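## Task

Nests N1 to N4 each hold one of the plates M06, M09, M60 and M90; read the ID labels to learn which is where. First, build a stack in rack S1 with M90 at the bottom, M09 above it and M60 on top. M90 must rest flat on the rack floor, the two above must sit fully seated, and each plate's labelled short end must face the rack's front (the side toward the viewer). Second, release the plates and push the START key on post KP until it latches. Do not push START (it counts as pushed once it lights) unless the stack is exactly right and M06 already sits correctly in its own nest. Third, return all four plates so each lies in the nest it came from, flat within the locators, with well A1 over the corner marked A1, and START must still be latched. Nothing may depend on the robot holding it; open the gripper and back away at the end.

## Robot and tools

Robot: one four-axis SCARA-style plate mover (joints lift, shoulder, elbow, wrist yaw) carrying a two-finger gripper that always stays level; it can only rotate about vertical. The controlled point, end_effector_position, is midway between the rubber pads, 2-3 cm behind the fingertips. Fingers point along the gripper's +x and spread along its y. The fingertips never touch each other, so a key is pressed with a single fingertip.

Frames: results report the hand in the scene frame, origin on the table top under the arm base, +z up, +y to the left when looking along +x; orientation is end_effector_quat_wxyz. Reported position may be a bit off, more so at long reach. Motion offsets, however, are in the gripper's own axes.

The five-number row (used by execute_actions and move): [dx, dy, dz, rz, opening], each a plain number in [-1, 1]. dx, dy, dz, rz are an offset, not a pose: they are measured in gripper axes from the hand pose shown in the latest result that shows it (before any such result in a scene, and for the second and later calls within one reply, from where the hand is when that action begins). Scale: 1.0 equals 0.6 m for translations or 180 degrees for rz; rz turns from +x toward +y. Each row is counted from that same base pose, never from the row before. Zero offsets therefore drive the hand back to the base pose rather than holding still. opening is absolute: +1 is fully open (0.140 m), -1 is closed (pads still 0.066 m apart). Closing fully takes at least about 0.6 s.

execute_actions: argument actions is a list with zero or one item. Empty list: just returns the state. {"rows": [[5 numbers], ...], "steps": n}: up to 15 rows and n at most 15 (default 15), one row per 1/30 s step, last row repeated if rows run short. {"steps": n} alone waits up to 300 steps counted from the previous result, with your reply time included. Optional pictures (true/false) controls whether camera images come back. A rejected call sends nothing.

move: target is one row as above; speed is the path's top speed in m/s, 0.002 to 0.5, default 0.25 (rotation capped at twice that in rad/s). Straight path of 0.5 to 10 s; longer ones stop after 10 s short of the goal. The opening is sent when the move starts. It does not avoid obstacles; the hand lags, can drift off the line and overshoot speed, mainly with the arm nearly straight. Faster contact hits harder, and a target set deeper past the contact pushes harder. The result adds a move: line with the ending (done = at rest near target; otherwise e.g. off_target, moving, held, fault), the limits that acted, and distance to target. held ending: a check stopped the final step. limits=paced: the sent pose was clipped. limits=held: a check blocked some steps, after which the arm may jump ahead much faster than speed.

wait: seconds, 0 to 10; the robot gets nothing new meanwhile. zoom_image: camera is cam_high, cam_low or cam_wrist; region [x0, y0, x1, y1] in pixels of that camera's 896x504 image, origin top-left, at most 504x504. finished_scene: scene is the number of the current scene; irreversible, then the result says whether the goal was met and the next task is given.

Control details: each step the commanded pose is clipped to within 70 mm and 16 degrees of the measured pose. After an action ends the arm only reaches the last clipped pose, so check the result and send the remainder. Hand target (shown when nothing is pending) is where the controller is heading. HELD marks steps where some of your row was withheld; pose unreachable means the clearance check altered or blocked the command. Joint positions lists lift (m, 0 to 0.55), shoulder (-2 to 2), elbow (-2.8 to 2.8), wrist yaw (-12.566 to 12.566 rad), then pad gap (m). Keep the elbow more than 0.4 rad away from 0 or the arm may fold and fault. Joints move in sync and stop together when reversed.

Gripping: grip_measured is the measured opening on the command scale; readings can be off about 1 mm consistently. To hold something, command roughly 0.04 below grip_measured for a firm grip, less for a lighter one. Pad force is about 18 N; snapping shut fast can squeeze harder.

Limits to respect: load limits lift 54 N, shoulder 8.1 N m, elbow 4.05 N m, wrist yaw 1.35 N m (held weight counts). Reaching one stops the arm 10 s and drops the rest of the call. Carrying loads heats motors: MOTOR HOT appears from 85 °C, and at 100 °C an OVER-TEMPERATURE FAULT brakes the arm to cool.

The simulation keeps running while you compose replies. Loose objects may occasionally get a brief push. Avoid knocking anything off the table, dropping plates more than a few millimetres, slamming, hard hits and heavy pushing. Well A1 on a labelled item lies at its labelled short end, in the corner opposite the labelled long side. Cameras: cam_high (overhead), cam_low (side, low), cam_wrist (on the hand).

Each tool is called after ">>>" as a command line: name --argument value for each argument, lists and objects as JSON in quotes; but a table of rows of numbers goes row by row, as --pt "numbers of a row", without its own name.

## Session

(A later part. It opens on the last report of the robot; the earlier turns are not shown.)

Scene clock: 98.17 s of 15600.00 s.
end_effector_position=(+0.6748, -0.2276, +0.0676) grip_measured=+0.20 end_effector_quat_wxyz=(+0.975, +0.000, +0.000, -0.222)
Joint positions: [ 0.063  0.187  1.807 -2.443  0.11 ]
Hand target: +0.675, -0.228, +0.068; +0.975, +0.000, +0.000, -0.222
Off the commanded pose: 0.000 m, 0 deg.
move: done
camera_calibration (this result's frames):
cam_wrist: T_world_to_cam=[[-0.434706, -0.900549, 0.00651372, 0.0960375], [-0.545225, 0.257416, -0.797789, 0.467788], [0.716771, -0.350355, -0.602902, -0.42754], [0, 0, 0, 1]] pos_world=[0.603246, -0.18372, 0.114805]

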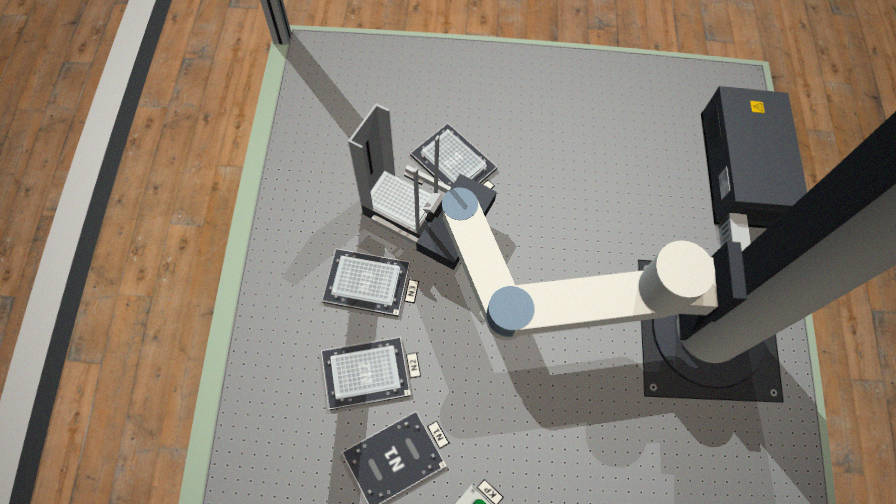

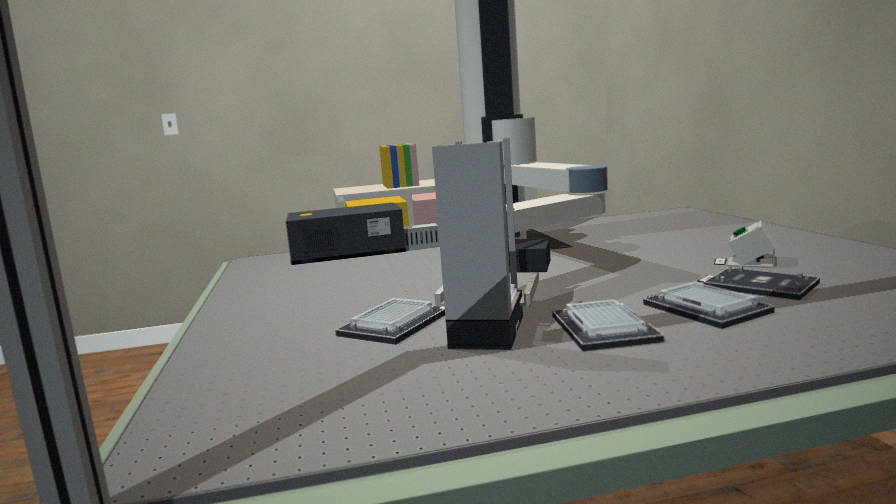

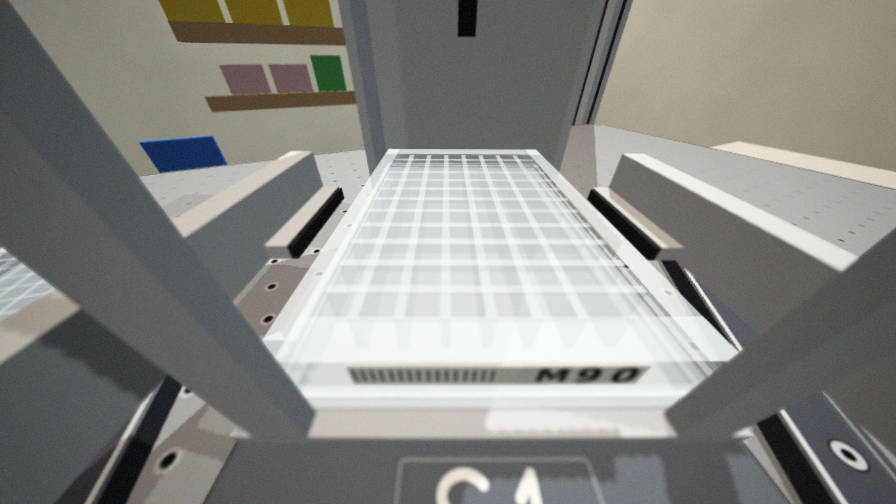

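>>> move --target '[-0.283,0,0,0,0.2]' --speed 0.15

>>> move --target '[0.052,-0.227,0.002,-0.09,0.2]' --speed 0.15

Scene clock: 104.13 s of 15600.00 s.
end_effector_position=(+0.5218, -0.1540, +0.0676) grip_measured=+0.20 end_effector_quat_wxyz=(+0.975, +0.000, +0.000, -0.223)
Joint positions: [ 0.063  0.549  0.946 -1.944  0.11 ]
Hand target: +0.522, -0.154, +0.068; +0.975, +0.000, +0.000, -0.222
Off the commanded pose: 0.000 m, 0 deg.
After step 90, 1.50 s passed at rest.
move: done
camera_calibration (this result's frames):
cam_wrist: T_world_to_cam=[[-0.434905, -0.900453, 0.00651372, 0.0959056], [-0.545168, 0.257537, -0.797789, 0.365386], [0.716694, -0.350513, -0.602902, -0.292048], [0, 0, 0, 1]] pos_world=[0.450216, -0.110109, 0.1148]

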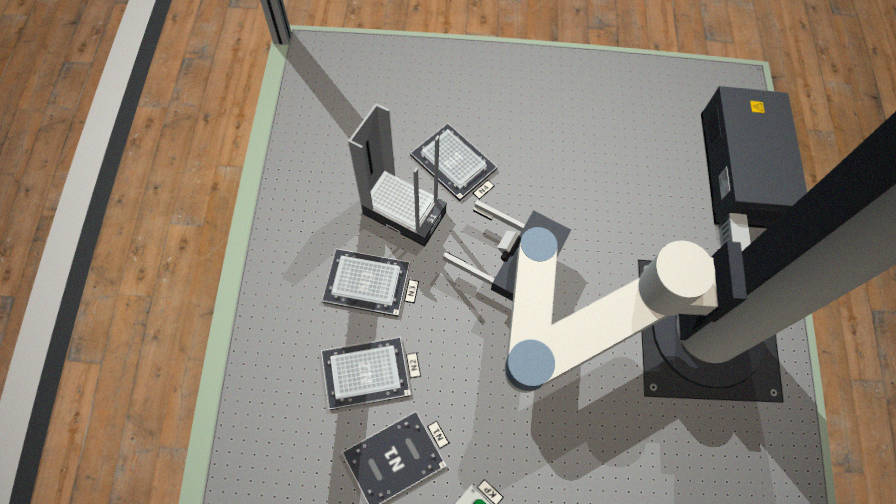

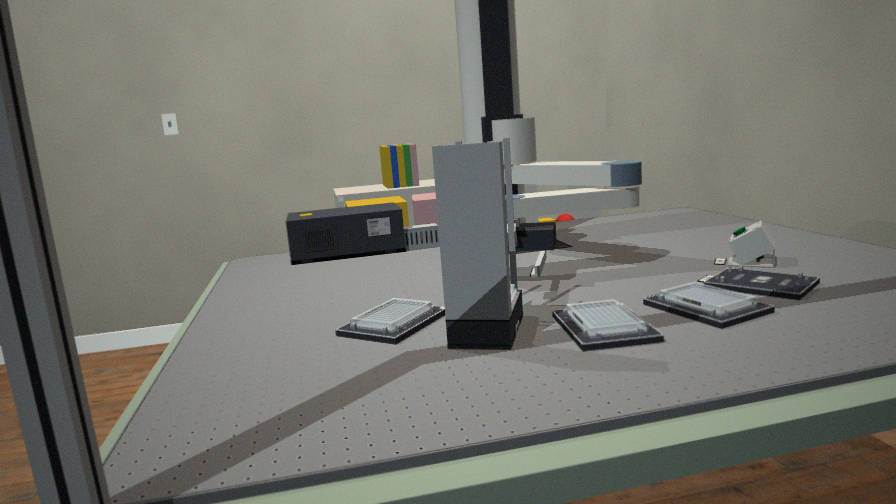

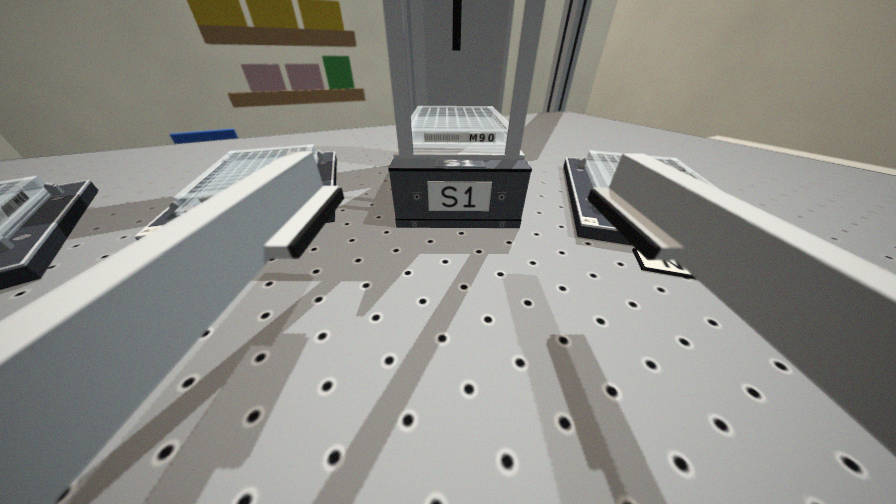

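Scene clock: 105.43 s of 15600.00 s.
end_effector_position=(+0.4908, -0.2903, +0.0687) grip_measured=+0.20 end_effector_quat_wxyz=(+0.934, +0.000, +0.000, -0.358)
Joint positions: [ 0.064  0.121  1.169 -2.023  0.11 ]
Hand target: +0.491, -0.290, +0.069; +0.934, +0.000, +0.000, -0.358
Off the commanded pose: 0.000 m, 0 deg.
move: done
camera_calibration (this result's frames):
cam_wrist: T_world_to_cam=[[-0.668951, -0.743278, 0.00651372, 0.12015], [-0.451619, 0.399466, -0.797789, 0.379777], [0.590377, -0.536623, -0.602902, -0.308934], [0, 0, 0, 1]] pos_world=[0.434277, -0.228185, 0.115942]

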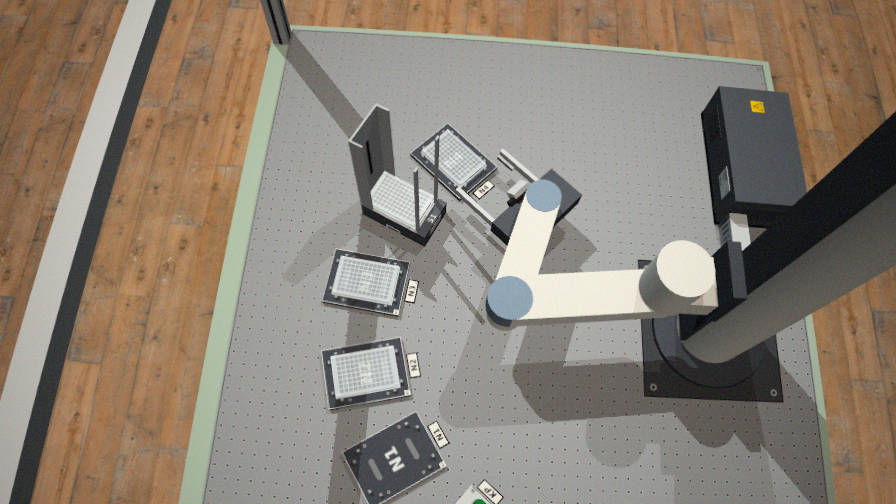

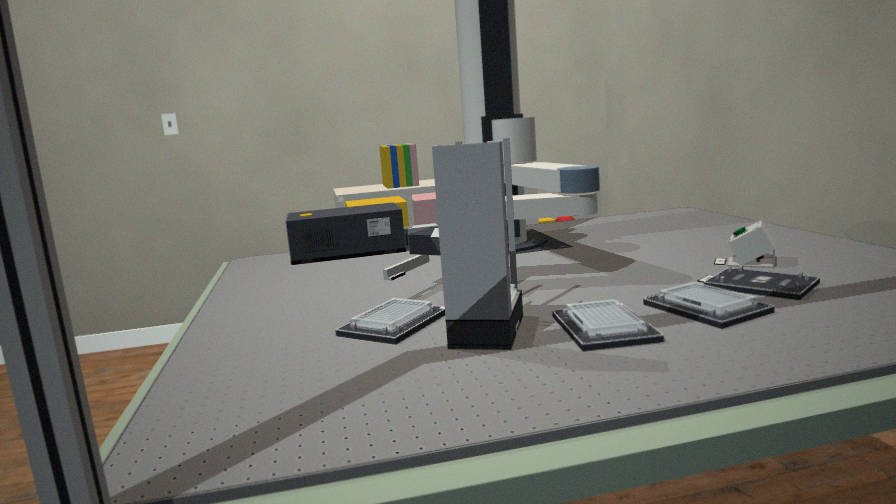

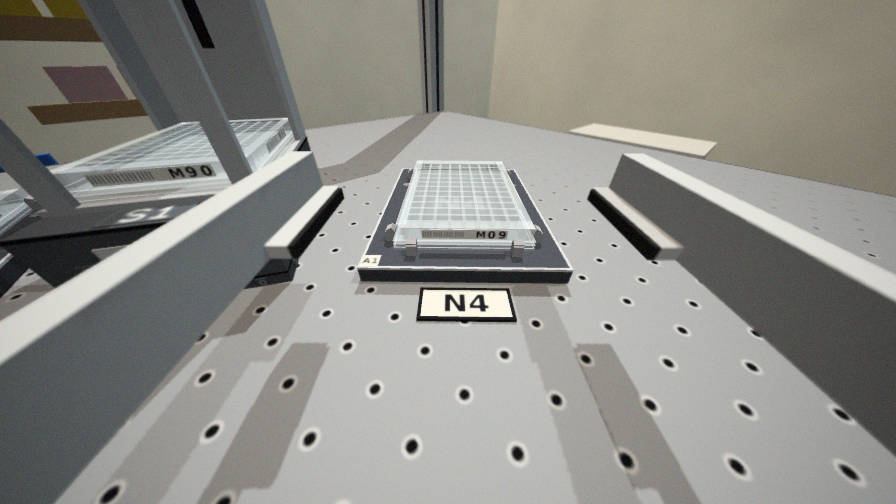

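>>> move --target '[0.175,-0.003,0,0,0.2]' --speed 0.1

Scene clock: 110.53 s of 15600.00 s.
end_effector_position=(+0.5677, -0.3618, +0.0687) grip_measured=+0.20 end_effector_quat_wxyz=(+0.934, +0.000, +0.000, -0.358)
Joint positions: [ 0.064 -0.102  1.714 -2.344  0.11 ]
Hand target: +0.568, -0.362, +0.069; +0.934, +0.000, +0.000, -0.358
Off the commanded pose: 0.000 m, 0 deg.
After step 90, 0.77 s passed at rest.
move: done
camera_calibration (this result's frames):
cam_wrist: T_world_to_cam=[[-0.668777, -0.743435, 0.00651372, 0.118366], [-0.451713, 0.39936, -0.797789, 0.443093], [0.590502, -0.536485, -0.602902, -0.392733], [0, 0, 0, 1]] pos_world=[0.511221, -0.299652, 0.115944]

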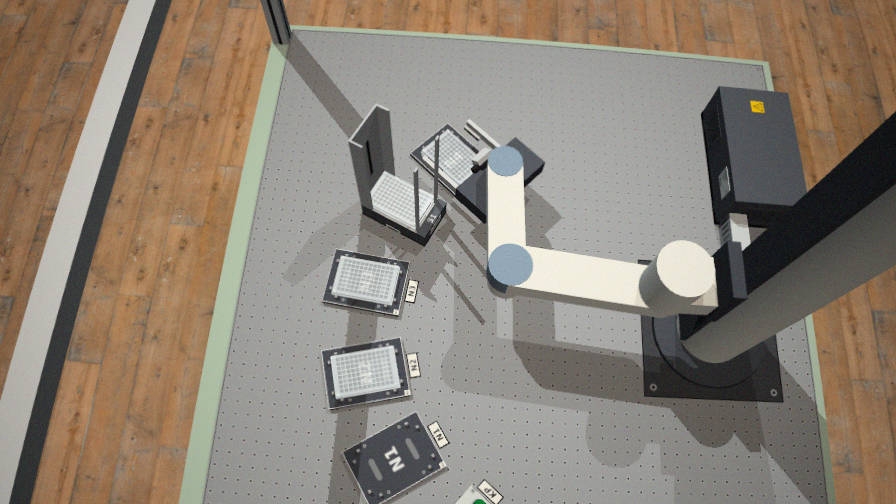

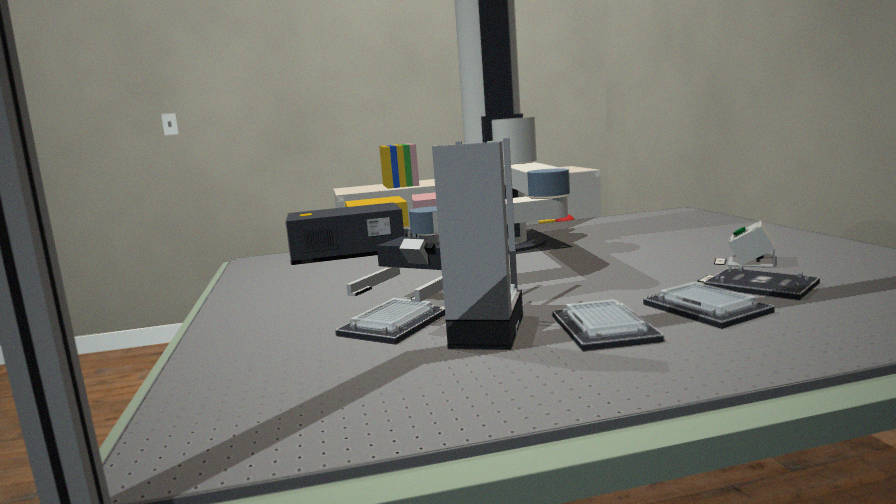

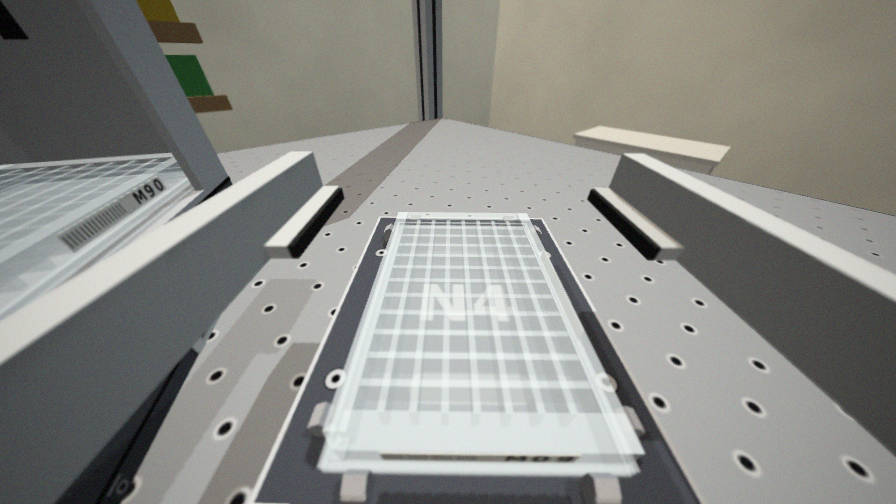

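>>> move --target '[-0.004,-0.001,-0.0635,-0.003,0.2]' --speed 0.03

Scene clock: 114.97 s of 15600.00 s.
end_effector_position=(+0.5655, -0.3607, +0.0306) grip_measured=+0.20 end_effector_quat_wxyz=(+0.932, +0.000, +0.000, -0.362)
Joint positions: [ 0.026 -0.094  1.7   -2.347  0.11 ]
Hand target: +0.566, -0.361, +0.031; +0.932, +0.000, +0.000, -0.362
Off the commanded pose: 0.000 m, 0 deg.
move: done
camera_calibration (this result's frames):
cam_wrist: T_world_to_cam=[[-0.67564, -0.737203, 0.00651372, 0.124114], [-0.447991, 0.403531, -0.797789, 0.410608], [0.585504, -0.541936, -0.602902, -0.412983], [0, 0, 0, 1]] pos_world=[0.509609, -0.298006, 0.077782]

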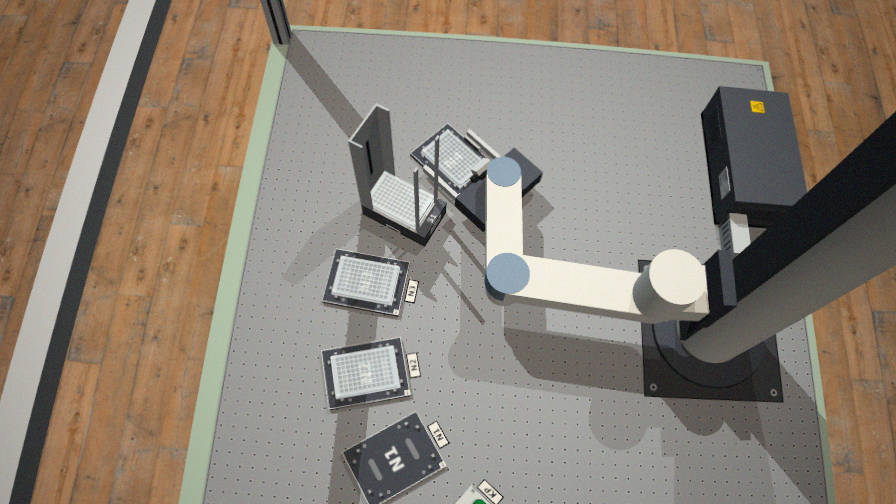

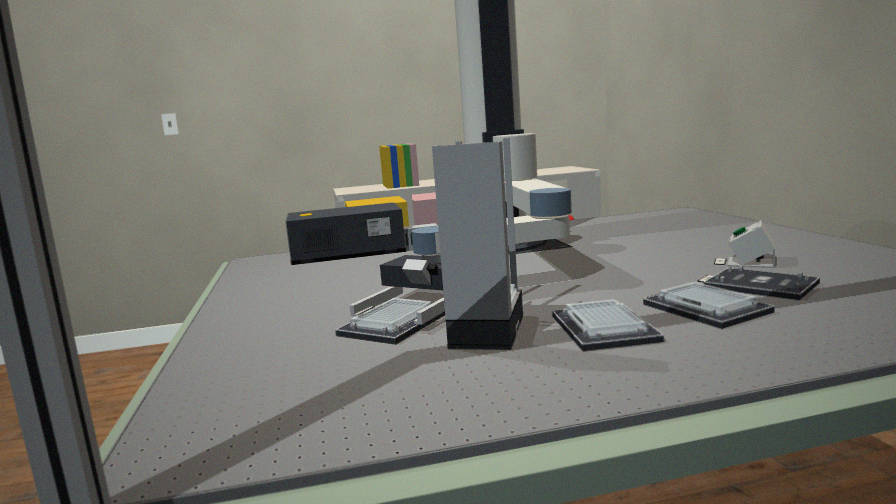

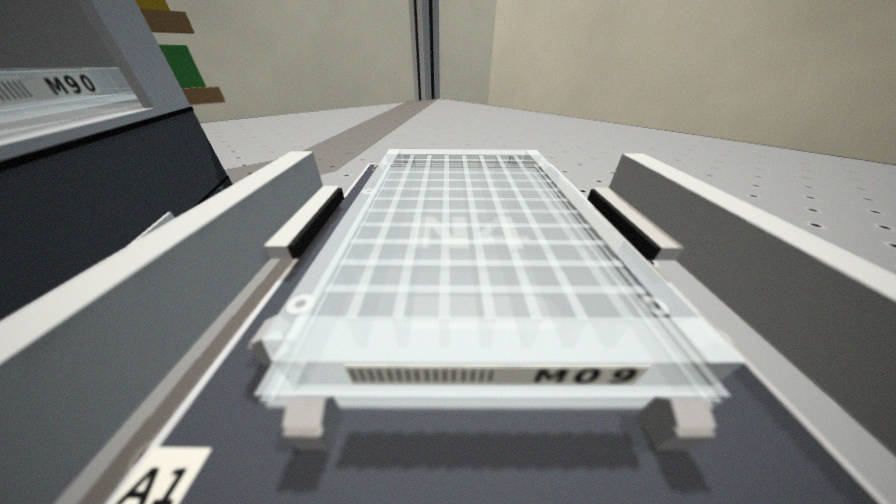

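>>> move --target '[0,0,0,0,-0.6]'

>>> move --target '[0,0,0.52,0,-0.6]' --speed 0.2

>>> move --target '[-0.0155,0.2865,0,0.0929,-0.6]' --speed 0.15

>>> move --target '[0,0,-0.035,0,-0.6]' --speed 0.02

Scene clock: 121.57 s of 15600.00 s.
end_effector_position=(+0.5655, -0.3607, +0.0306) grip_measured=-0.49 end_effector_quat_wxyz=(+0.932, +0.000, +0.000, -0.362)
Joint positions: [ 0.026 -0.094  1.7   -2.347  0.085]
Hand target: +0.566, -0.361, +0.031; +0.932, +0.000, +0.000, -0.362
Off the commanded pose: 0.000 m, 0 deg.
After step 90, 2.90 s passed at rest.
move: done
camera_calibration (this result's frames):
cam_wrist: T_world_to_cam=[[-0.67566, -0.737185, 0.00651372, 0.124122], [-0.44798, 0.403543, -0.797789, 0.410607], [0.585489, -0.541952, -0.602902, -0.412979], [0, 0, 0, 1]] pos_world=[0.509603, -0.298012, 0.0777829]

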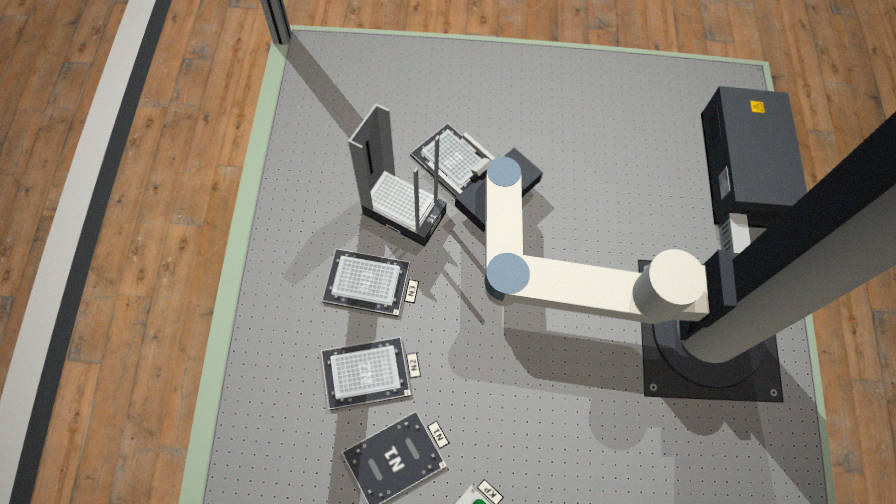

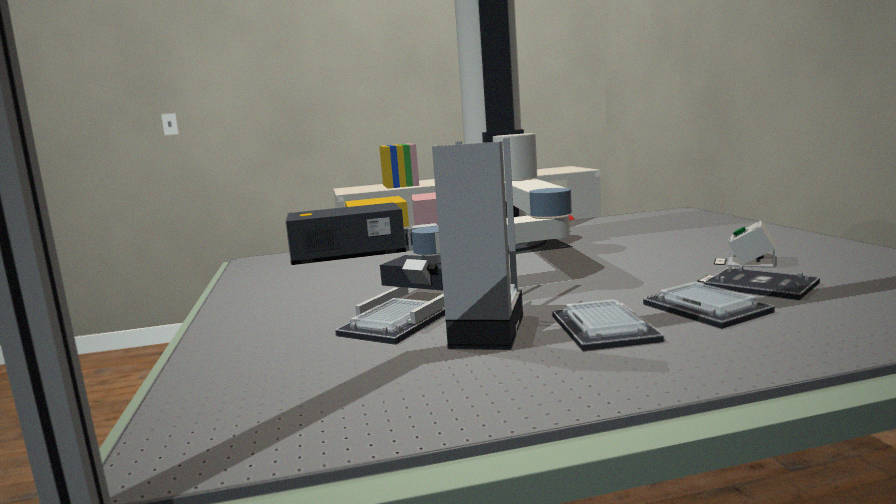

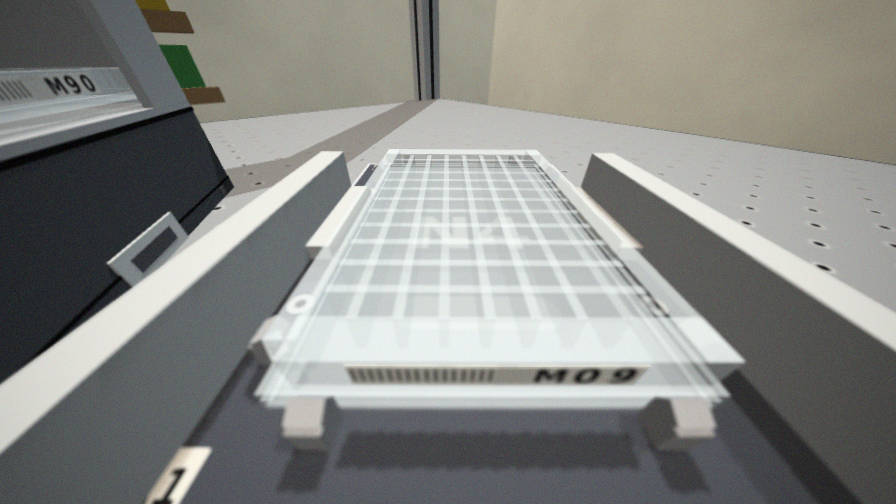

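Scene clock: 123.53 s of 15600.00 s.
end_effector_position=(+0.5655, -0.3607, +0.3426) grip_measured=-0.49 end_effector_quat_wxyz=(+0.932, +0.000, +0.000, -0.362)
Joint positions: [ 0.338 -0.094  1.7   -2.347  0.085]
Hand target: +0.566, -0.361, +0.343; +0.932, +0.000, +0.000, -0.362
Off the commanded pose: 0.000 m, 0 deg.
move: done
camera_calibration (this result's frames):
cam_wrist: T_world_to_cam=[[-0.675637, -0.737206, 0.00651372, 0.122076], [-0.447993, 0.403529, -0.797789, 0.659562], [0.585506, -0.541934, -0.602902, -0.224852], [0, 0, 0, 1]] pos_world=[0.50961, -0.298012, 0.389832]

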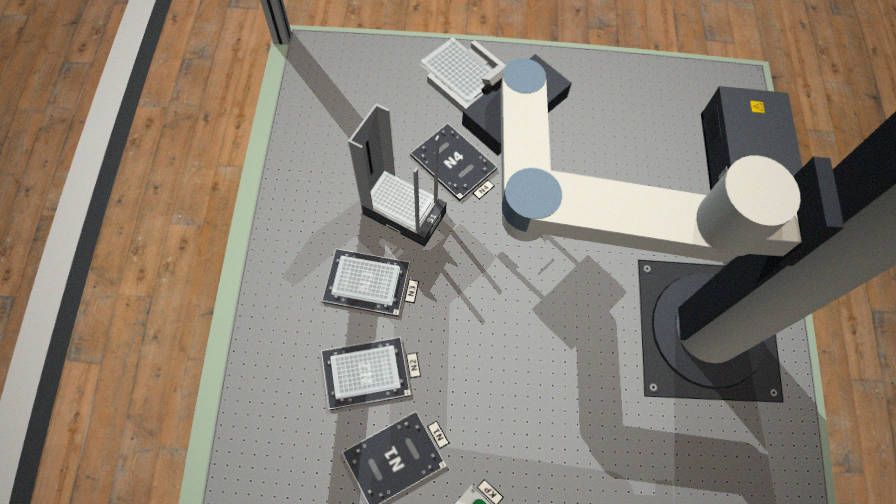

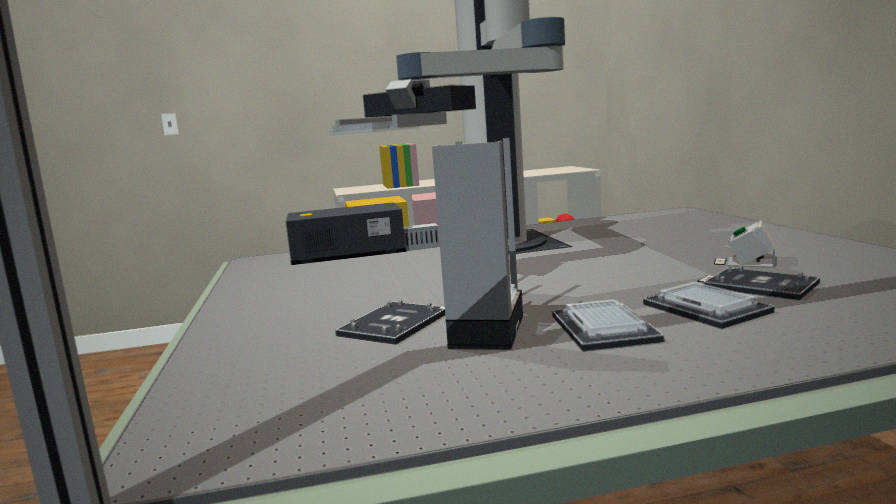

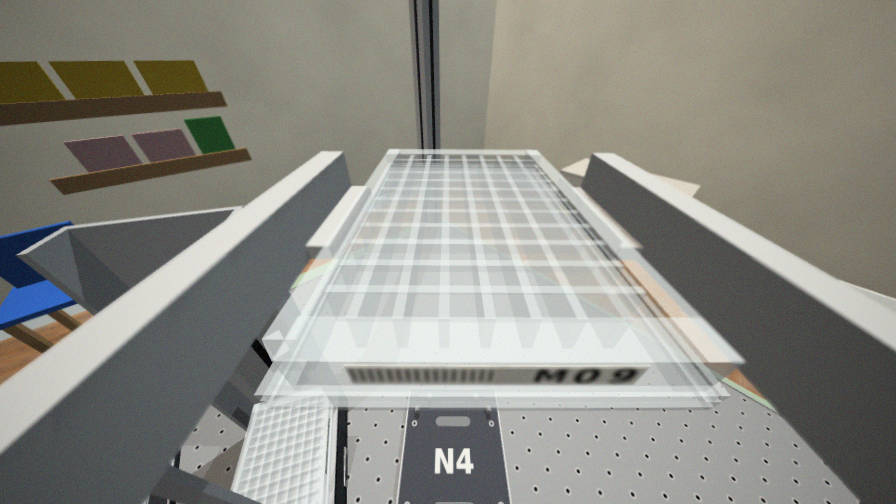

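Scene clock: 125.00 s of 15600.00 s.
end_effector_position=(+0.6748, -0.2273, +0.3426) grip_measured=-0.49 end_effector_quat_wxyz=(+0.975, +0.000, +0.000, -0.222)
Joint positions: [ 0.338  0.188  1.806 -2.442  0.085]
Hand target: +0.675, -0.227, +0.343; +0.975, +0.000, +0.000, -0.223
Off the commanded pose: 0.000 m, 0 deg.
move: done
camera_calibration (this result's frames):
cam_wrist: T_world_to_cam=[[-0.434473, -0.900661, 0.00651372, 0.0942644], [-0.545291, 0.257275, -0.797789, 0.687095], [0.716862, -0.350169, -0.602902, -0.261585], [0, 0, 0, 1]] pos_world=[0.603142, -0.183471, 0.389832]

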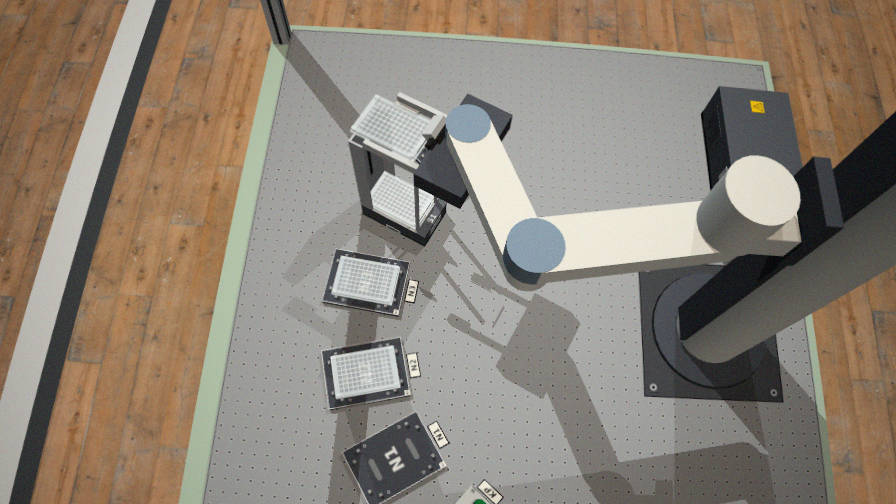

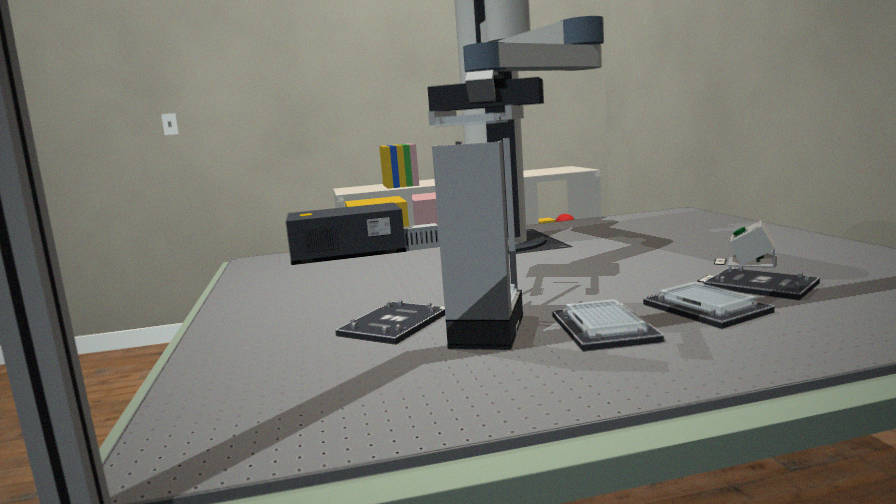

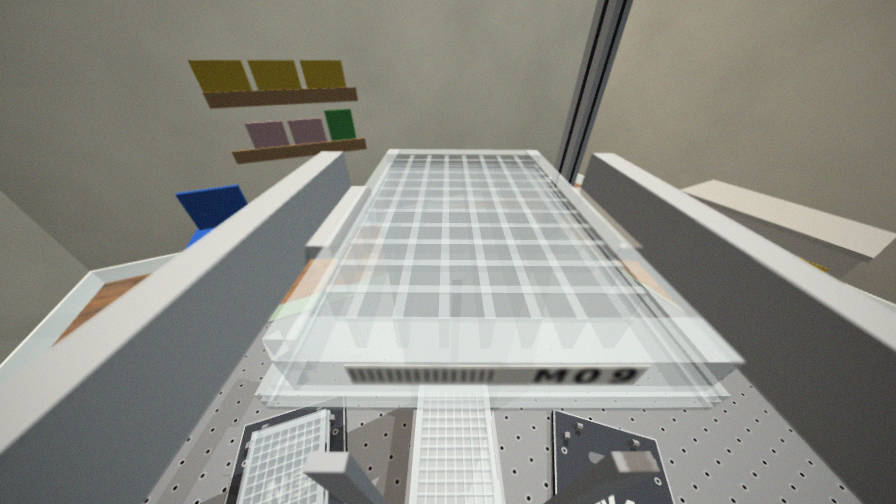

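Scene clock: 126.27 s of 15600.00 s.
end_effector_position=(+0.6748, -0.2273, +0.3216) grip_measured=-0.49 end_effector_quat_wxyz=(+0.975, +0.000, +0.000, -0.222)
Joint positions: [ 0.317  0.188  1.806 -2.442  0.085]
Hand target: +0.675, -0.227, +0.322; +0.975, +0.000, +0.000, -0.222
Off the commanded pose: 0.000 m, 0 deg.
move: done
camera_calibration (this result's frames):
cam_wrist: T_world_to_cam=[[-0.434462, -0.900667, 0.00651372, 0.0944005], [-0.545295, 0.257268, -0.797789, 0.670297], [0.716866, -0.350161, -0.602902, -0.27428], [0, 0, 0, 1]] pos_world=[0.603145, -0.183465, 0.368777]

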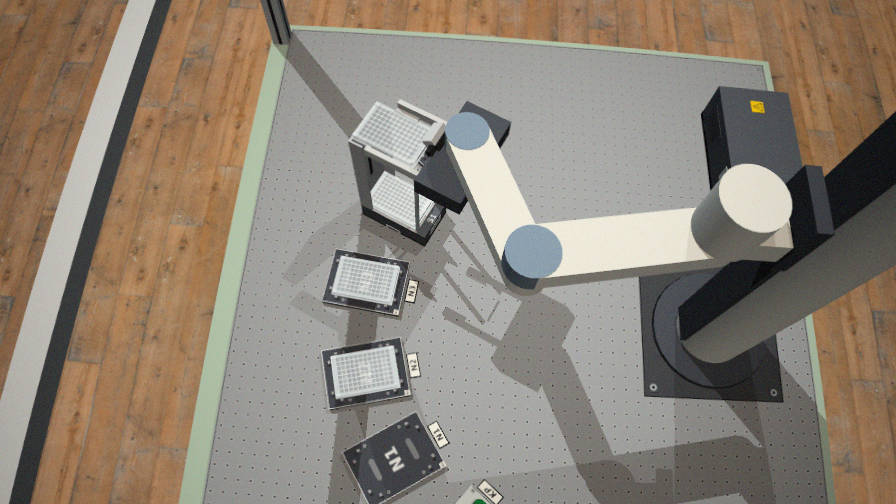

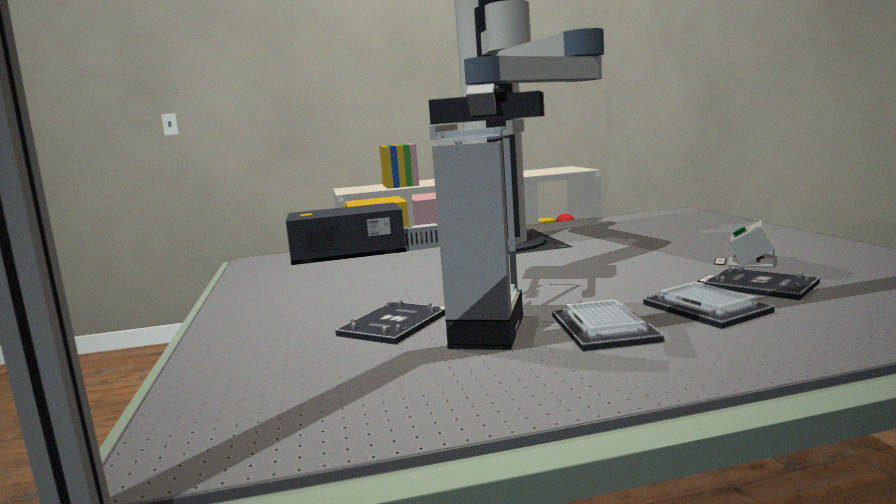

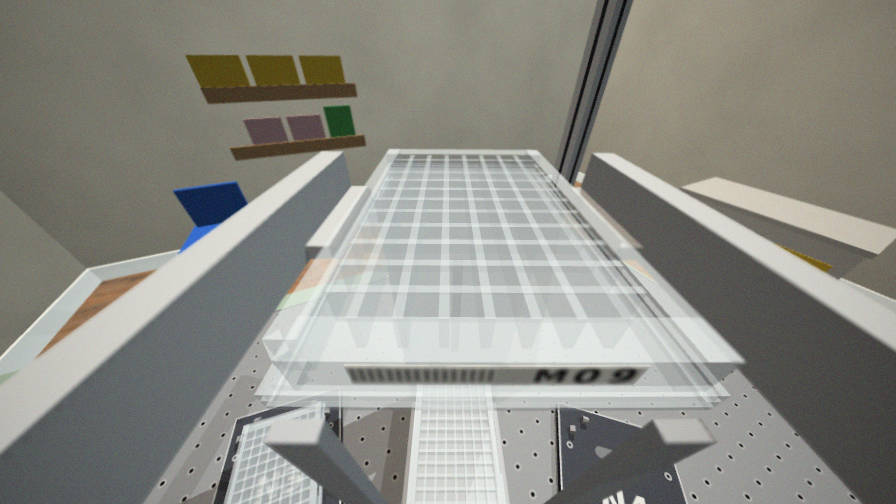

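>>> move --target '[0.0007,-0.0003,-0.05,0,-0.6]' --speed 0.01

Scene clock: 131.07 s of 15600.00 s.
end_effector_position=(+0.6751, -0.2276, +0.2916) grip_measured=-0.49 end_effector_quat_wxyz=(+0.975, +0.000, +0.000, -0.222)
Joint positions: [ 0.287  0.186  1.809 -2.443  0.085]
Hand target: +0.675, -0.228, +0.292; +0.975, +0.000, +0.000, -0.222
Off the commanded pose: 0.000 m, 0 deg.
move: done
camera_calibration (this result's frames):
cam_wrist: T_world_to_cam=[[-0.434212, -0.900787, 0.00651372, 0.0943102], [-0.545366, 0.257117, -0.797789, 0.646614], [0.716963, -0.349962, -0.602902, -0.292709], [0, 0, 0, 1]] pos_world=[0.603454, -0.183739, 0.338772]

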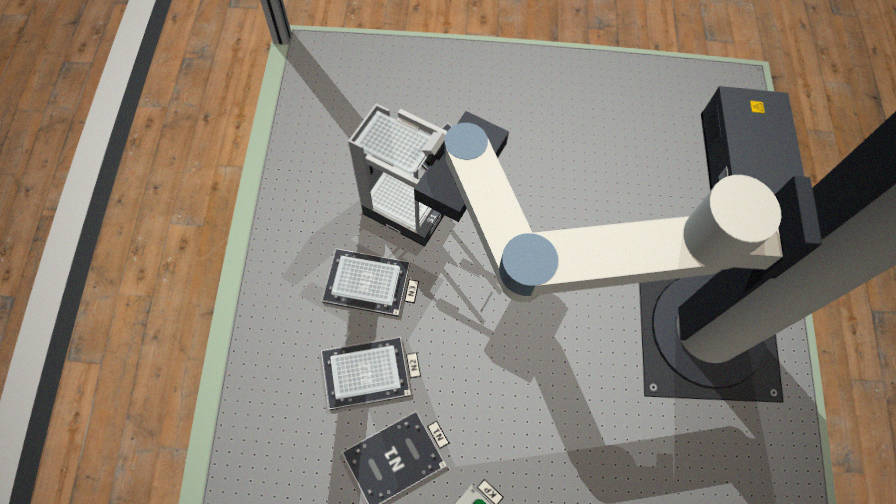

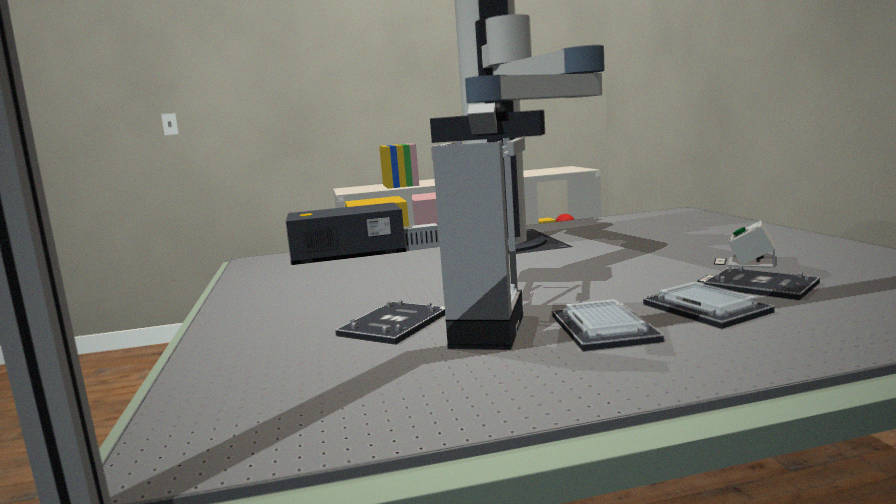

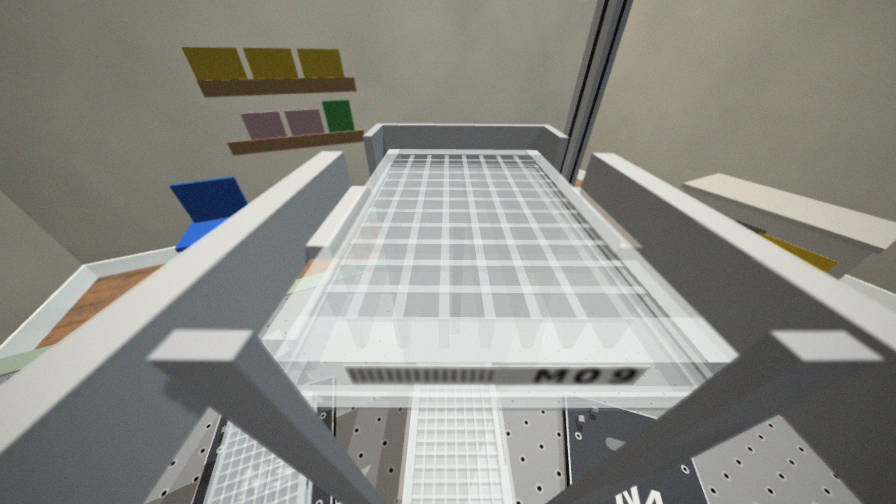

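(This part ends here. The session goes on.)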